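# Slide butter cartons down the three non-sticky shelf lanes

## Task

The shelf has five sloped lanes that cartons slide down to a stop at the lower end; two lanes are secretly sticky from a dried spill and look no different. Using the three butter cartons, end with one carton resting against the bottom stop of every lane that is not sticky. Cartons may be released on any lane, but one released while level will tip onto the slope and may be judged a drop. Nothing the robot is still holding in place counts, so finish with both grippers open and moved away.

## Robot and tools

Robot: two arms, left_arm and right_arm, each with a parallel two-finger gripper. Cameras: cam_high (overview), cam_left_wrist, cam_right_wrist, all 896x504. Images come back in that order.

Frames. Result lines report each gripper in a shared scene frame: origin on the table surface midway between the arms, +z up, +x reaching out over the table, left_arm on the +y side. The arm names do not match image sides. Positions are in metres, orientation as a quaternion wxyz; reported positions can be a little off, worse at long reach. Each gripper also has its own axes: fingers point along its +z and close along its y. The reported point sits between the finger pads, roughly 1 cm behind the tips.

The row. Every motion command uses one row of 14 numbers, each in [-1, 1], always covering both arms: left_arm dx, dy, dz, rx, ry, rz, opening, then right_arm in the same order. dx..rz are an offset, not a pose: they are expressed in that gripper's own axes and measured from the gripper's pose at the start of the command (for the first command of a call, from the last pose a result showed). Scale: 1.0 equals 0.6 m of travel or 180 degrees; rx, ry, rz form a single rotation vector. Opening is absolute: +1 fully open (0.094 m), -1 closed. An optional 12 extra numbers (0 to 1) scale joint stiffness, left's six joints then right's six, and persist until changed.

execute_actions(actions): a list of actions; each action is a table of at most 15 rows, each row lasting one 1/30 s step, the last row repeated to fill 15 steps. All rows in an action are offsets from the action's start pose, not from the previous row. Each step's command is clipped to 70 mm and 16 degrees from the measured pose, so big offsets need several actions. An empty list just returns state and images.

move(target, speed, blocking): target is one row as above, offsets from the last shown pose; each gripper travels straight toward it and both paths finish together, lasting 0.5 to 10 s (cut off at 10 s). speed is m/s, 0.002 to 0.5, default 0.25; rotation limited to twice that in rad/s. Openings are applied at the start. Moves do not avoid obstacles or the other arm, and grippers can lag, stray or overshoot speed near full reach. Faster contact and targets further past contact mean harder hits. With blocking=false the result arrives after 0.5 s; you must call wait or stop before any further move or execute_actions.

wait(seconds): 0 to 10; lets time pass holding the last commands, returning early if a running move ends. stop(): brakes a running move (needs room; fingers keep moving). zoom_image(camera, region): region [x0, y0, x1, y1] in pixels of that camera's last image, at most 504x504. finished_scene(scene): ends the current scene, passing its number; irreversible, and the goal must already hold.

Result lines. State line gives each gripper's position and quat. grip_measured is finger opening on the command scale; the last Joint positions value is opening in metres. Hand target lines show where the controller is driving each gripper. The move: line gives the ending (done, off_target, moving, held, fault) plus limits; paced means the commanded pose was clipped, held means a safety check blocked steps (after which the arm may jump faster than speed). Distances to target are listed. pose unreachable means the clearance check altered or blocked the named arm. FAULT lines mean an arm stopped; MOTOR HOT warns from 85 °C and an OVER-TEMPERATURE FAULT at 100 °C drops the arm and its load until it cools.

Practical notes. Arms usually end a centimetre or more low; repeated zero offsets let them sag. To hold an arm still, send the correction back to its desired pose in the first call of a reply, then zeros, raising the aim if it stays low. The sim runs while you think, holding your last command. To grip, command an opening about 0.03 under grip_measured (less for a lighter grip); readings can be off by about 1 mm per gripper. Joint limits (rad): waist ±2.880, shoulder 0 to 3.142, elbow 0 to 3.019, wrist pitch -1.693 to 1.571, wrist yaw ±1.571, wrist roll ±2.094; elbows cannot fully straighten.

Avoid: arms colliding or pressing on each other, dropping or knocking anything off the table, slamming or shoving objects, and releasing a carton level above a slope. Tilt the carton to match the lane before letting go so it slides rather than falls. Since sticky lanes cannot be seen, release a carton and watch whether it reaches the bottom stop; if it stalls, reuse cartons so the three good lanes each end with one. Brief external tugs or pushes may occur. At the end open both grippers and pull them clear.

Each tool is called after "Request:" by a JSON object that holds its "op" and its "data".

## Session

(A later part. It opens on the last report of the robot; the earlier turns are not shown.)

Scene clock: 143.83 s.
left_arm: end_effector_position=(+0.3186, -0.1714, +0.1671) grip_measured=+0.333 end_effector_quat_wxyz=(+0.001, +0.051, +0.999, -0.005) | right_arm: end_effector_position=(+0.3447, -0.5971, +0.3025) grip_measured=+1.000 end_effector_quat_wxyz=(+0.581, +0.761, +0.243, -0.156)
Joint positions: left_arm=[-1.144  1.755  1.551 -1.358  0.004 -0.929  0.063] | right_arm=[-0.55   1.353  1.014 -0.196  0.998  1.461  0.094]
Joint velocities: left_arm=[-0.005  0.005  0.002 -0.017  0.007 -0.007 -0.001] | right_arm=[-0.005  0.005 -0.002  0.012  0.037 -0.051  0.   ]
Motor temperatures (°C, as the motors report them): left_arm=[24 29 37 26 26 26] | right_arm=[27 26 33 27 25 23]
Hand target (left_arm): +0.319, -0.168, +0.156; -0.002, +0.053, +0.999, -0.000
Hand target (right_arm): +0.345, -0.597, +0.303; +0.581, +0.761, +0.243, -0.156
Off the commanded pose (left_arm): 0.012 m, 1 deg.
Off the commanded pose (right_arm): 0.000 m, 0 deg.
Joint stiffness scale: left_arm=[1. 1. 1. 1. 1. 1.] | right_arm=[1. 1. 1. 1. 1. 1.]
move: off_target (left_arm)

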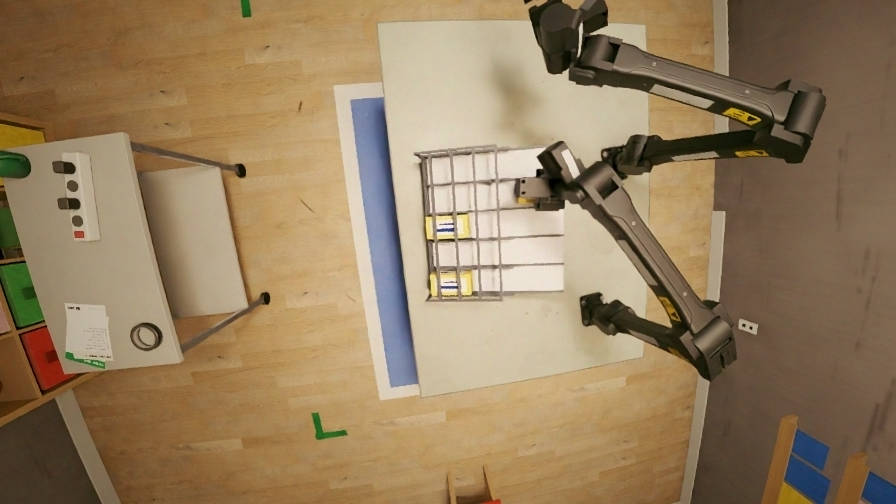

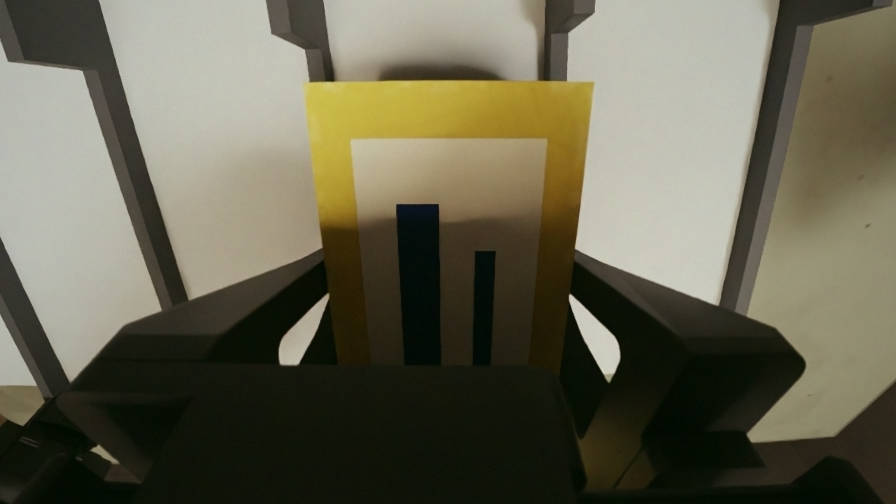

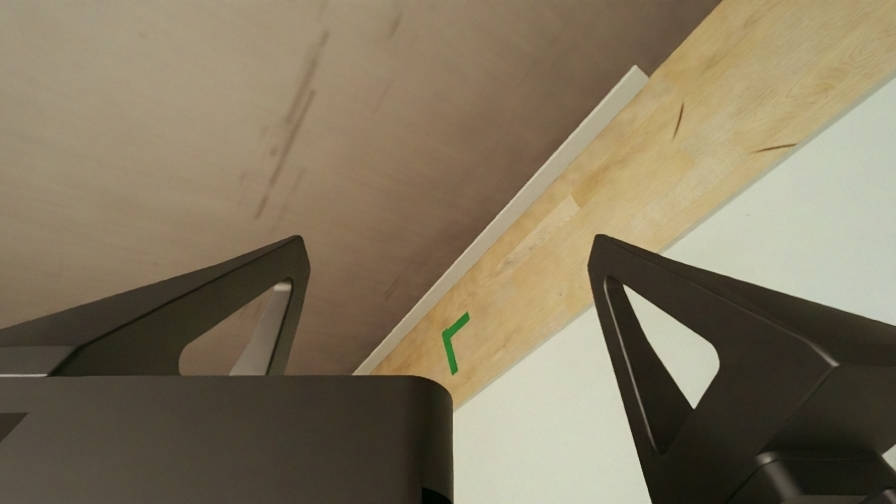

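Request:
{"op": "execute_actions", "data": {"actions": [[[0,0,0,0,0,0,0.6,0,0,0,0,0,0,1]],[[0,0,0,0,0,0,0.6,0,0,0,0,0,0,1]],[[0,0,0,0,0,0,0.6,0,0,0,0,0,0,1]]]}}

Scene clock: 147.70 s.
left_arm: end_effector_position=(+0.3186, -0.1714, +0.1673) grip_measured=+0.598 end_effector_quat_wxyz=(+0.001, +0.051, +0.999, -0.005) | right_arm: end_effector_position=(+0.3447, -0.5971, +0.3025) grip_measured=+1.000 end_effector_quat_wxyz=(+0.581, +0.761, +0.243, -0.156)
Joint positions: left_arm=[-1.144  1.755  1.551 -1.358  0.004 -0.929  0.075] | right_arm=[-0.55   1.353  1.014 -0.196  0.998  1.461  0.094]
Joint velocities: left_arm=[-0.015 -0.005 -0.012 -0.007  0.051 -0.037  0.   ] | right_arm=[-0.005 -0.005 -0.002  0.007  0.051 -0.066  0.   ]
Motor temperatures (°C, as the motors report them): left_arm=[24 30 36 26 26 26] | right_arm=[27 26 33 27 25 23]
Hand target (left_arm): +0.319, -0.171, +0.167; +0.001, +0.051, +0.999, -0.005
Hand target (right_arm): +0.345, -0.597, +0.303; +0.581, +0.761, +0.243, -0.156
Off the commanded pose (left_arm): 0.000 m, 0 deg.
Off the commanded pose (right_arm): 0.000 m, 0 deg.
Joint stiffness scale: left_arm=[1. 1. 1. 1. 1. 1.] | right_arm=[1. 1. 1. 1. 1. 1.]

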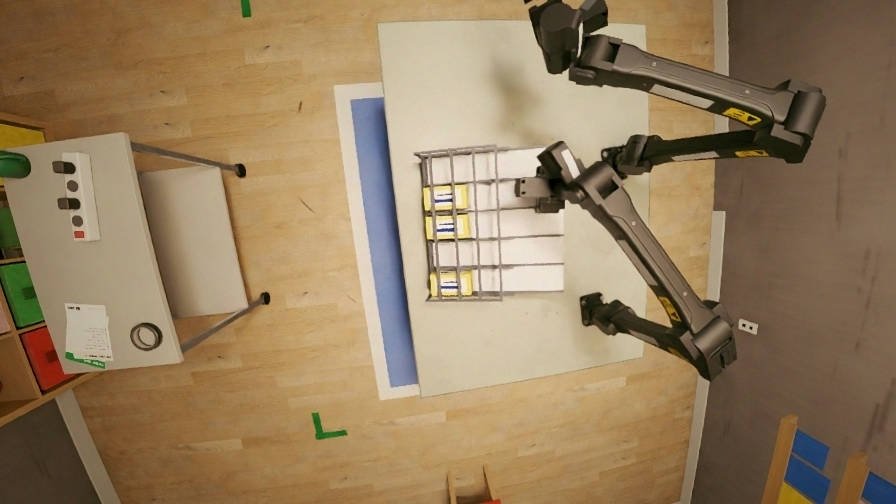

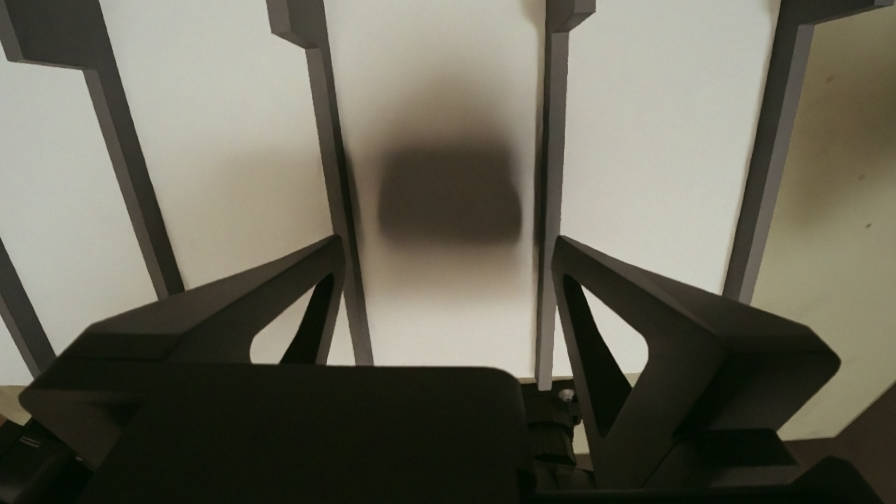

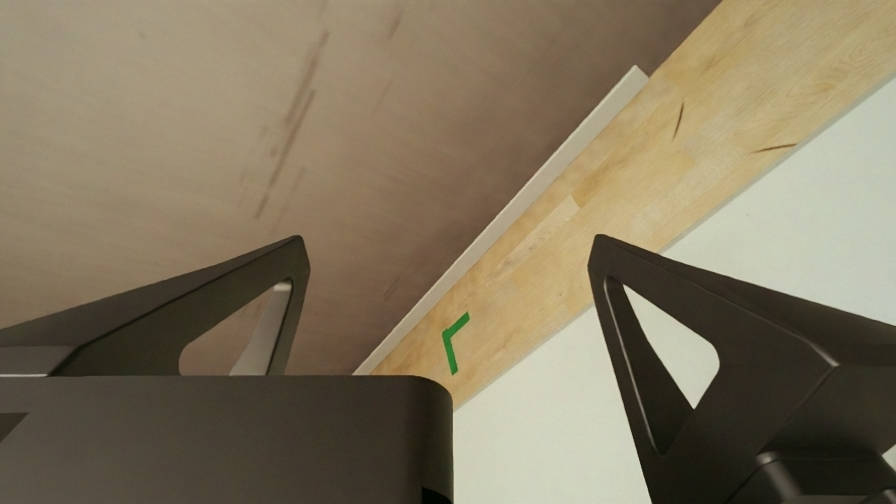

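Request:
{"op": "move", "data": {"target": [0,0,-0.15,0,0,0,0.6,0,0,0,0,0,0,1], "speed": 0.2}}

Request:
{"op": "finished_scene", "data": {"scene": 2}}

Scene clock: 150.27 s.
left_arm: end_effector_position=(+0.3149, -0.1651, +0.2500) grip_measured=+0.598 end_effector_quat_wxyz=(-0.001, +0.051, +0.999, -0.003) | right_arm: end_effector_position=(+0.3447, -0.5971, +0.3025) grip_measured=+1.000 end_effector_quat_wxyz=(+0.581, +0.761, +0.243, -0.156)
Joint positions: left_arm=[-1.144  1.717  1.718 -1.569  0.004 -0.929  0.075] | right_arm=[-0.55   1.353  1.014 -0.196  0.998  1.461  0.094]
Joint velocities: left_arm=[-0.005 -0.005  0.007 -0.027 -0.007  0.037 -0.   ] | right_arm=[-0.015  0.005  0.002  0.002  0.007  0.037  0.   ]
Motor temperatures (°C, as the motors report them): left_arm=[24 30 36 26 26 26] | right_arm=[27 26 33 27 25 23]
Hand target (left_arm): +0.319, -0.171, +0.257; +0.001, +0.051, +0.999, -0.005
Hand target (right_arm): +0.345, -0.597, +0.303; +0.581, +0.761, +0.243, -0.156
Off the commanded pose (left_arm): 0.010 m, 0 deg.
Off the commanded pose (right_arm): 0.000 m, 0 deg.
Joint stiffness scale: left_arm=[1. 1. 1. 1. 1. 1.] | right_arm=[1. 1. 1. 1. 1. 1.]
move: done

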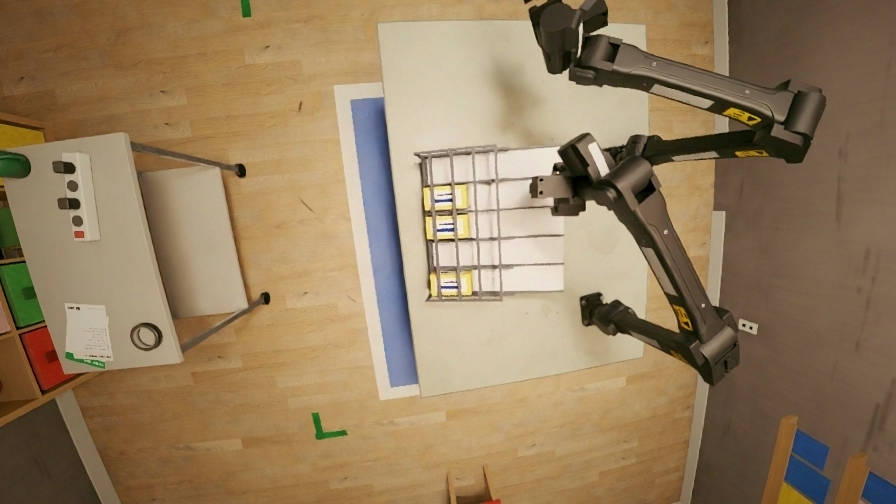

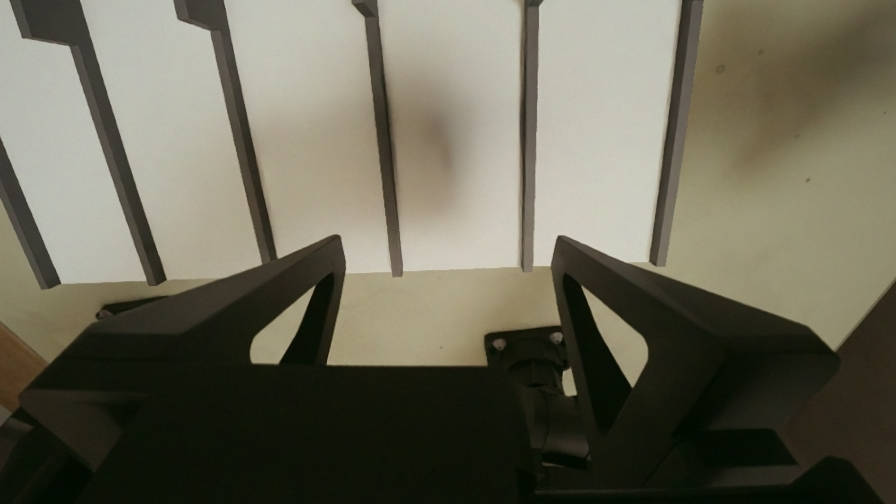

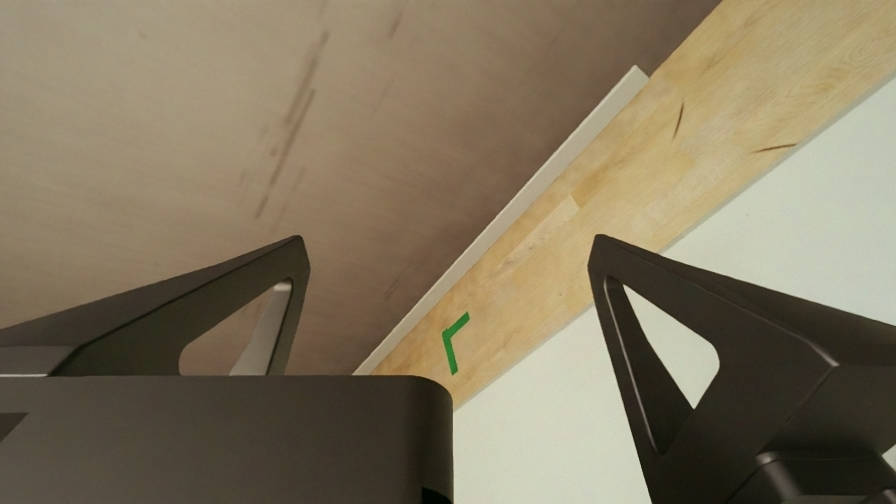

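The scene is finished: the task was done.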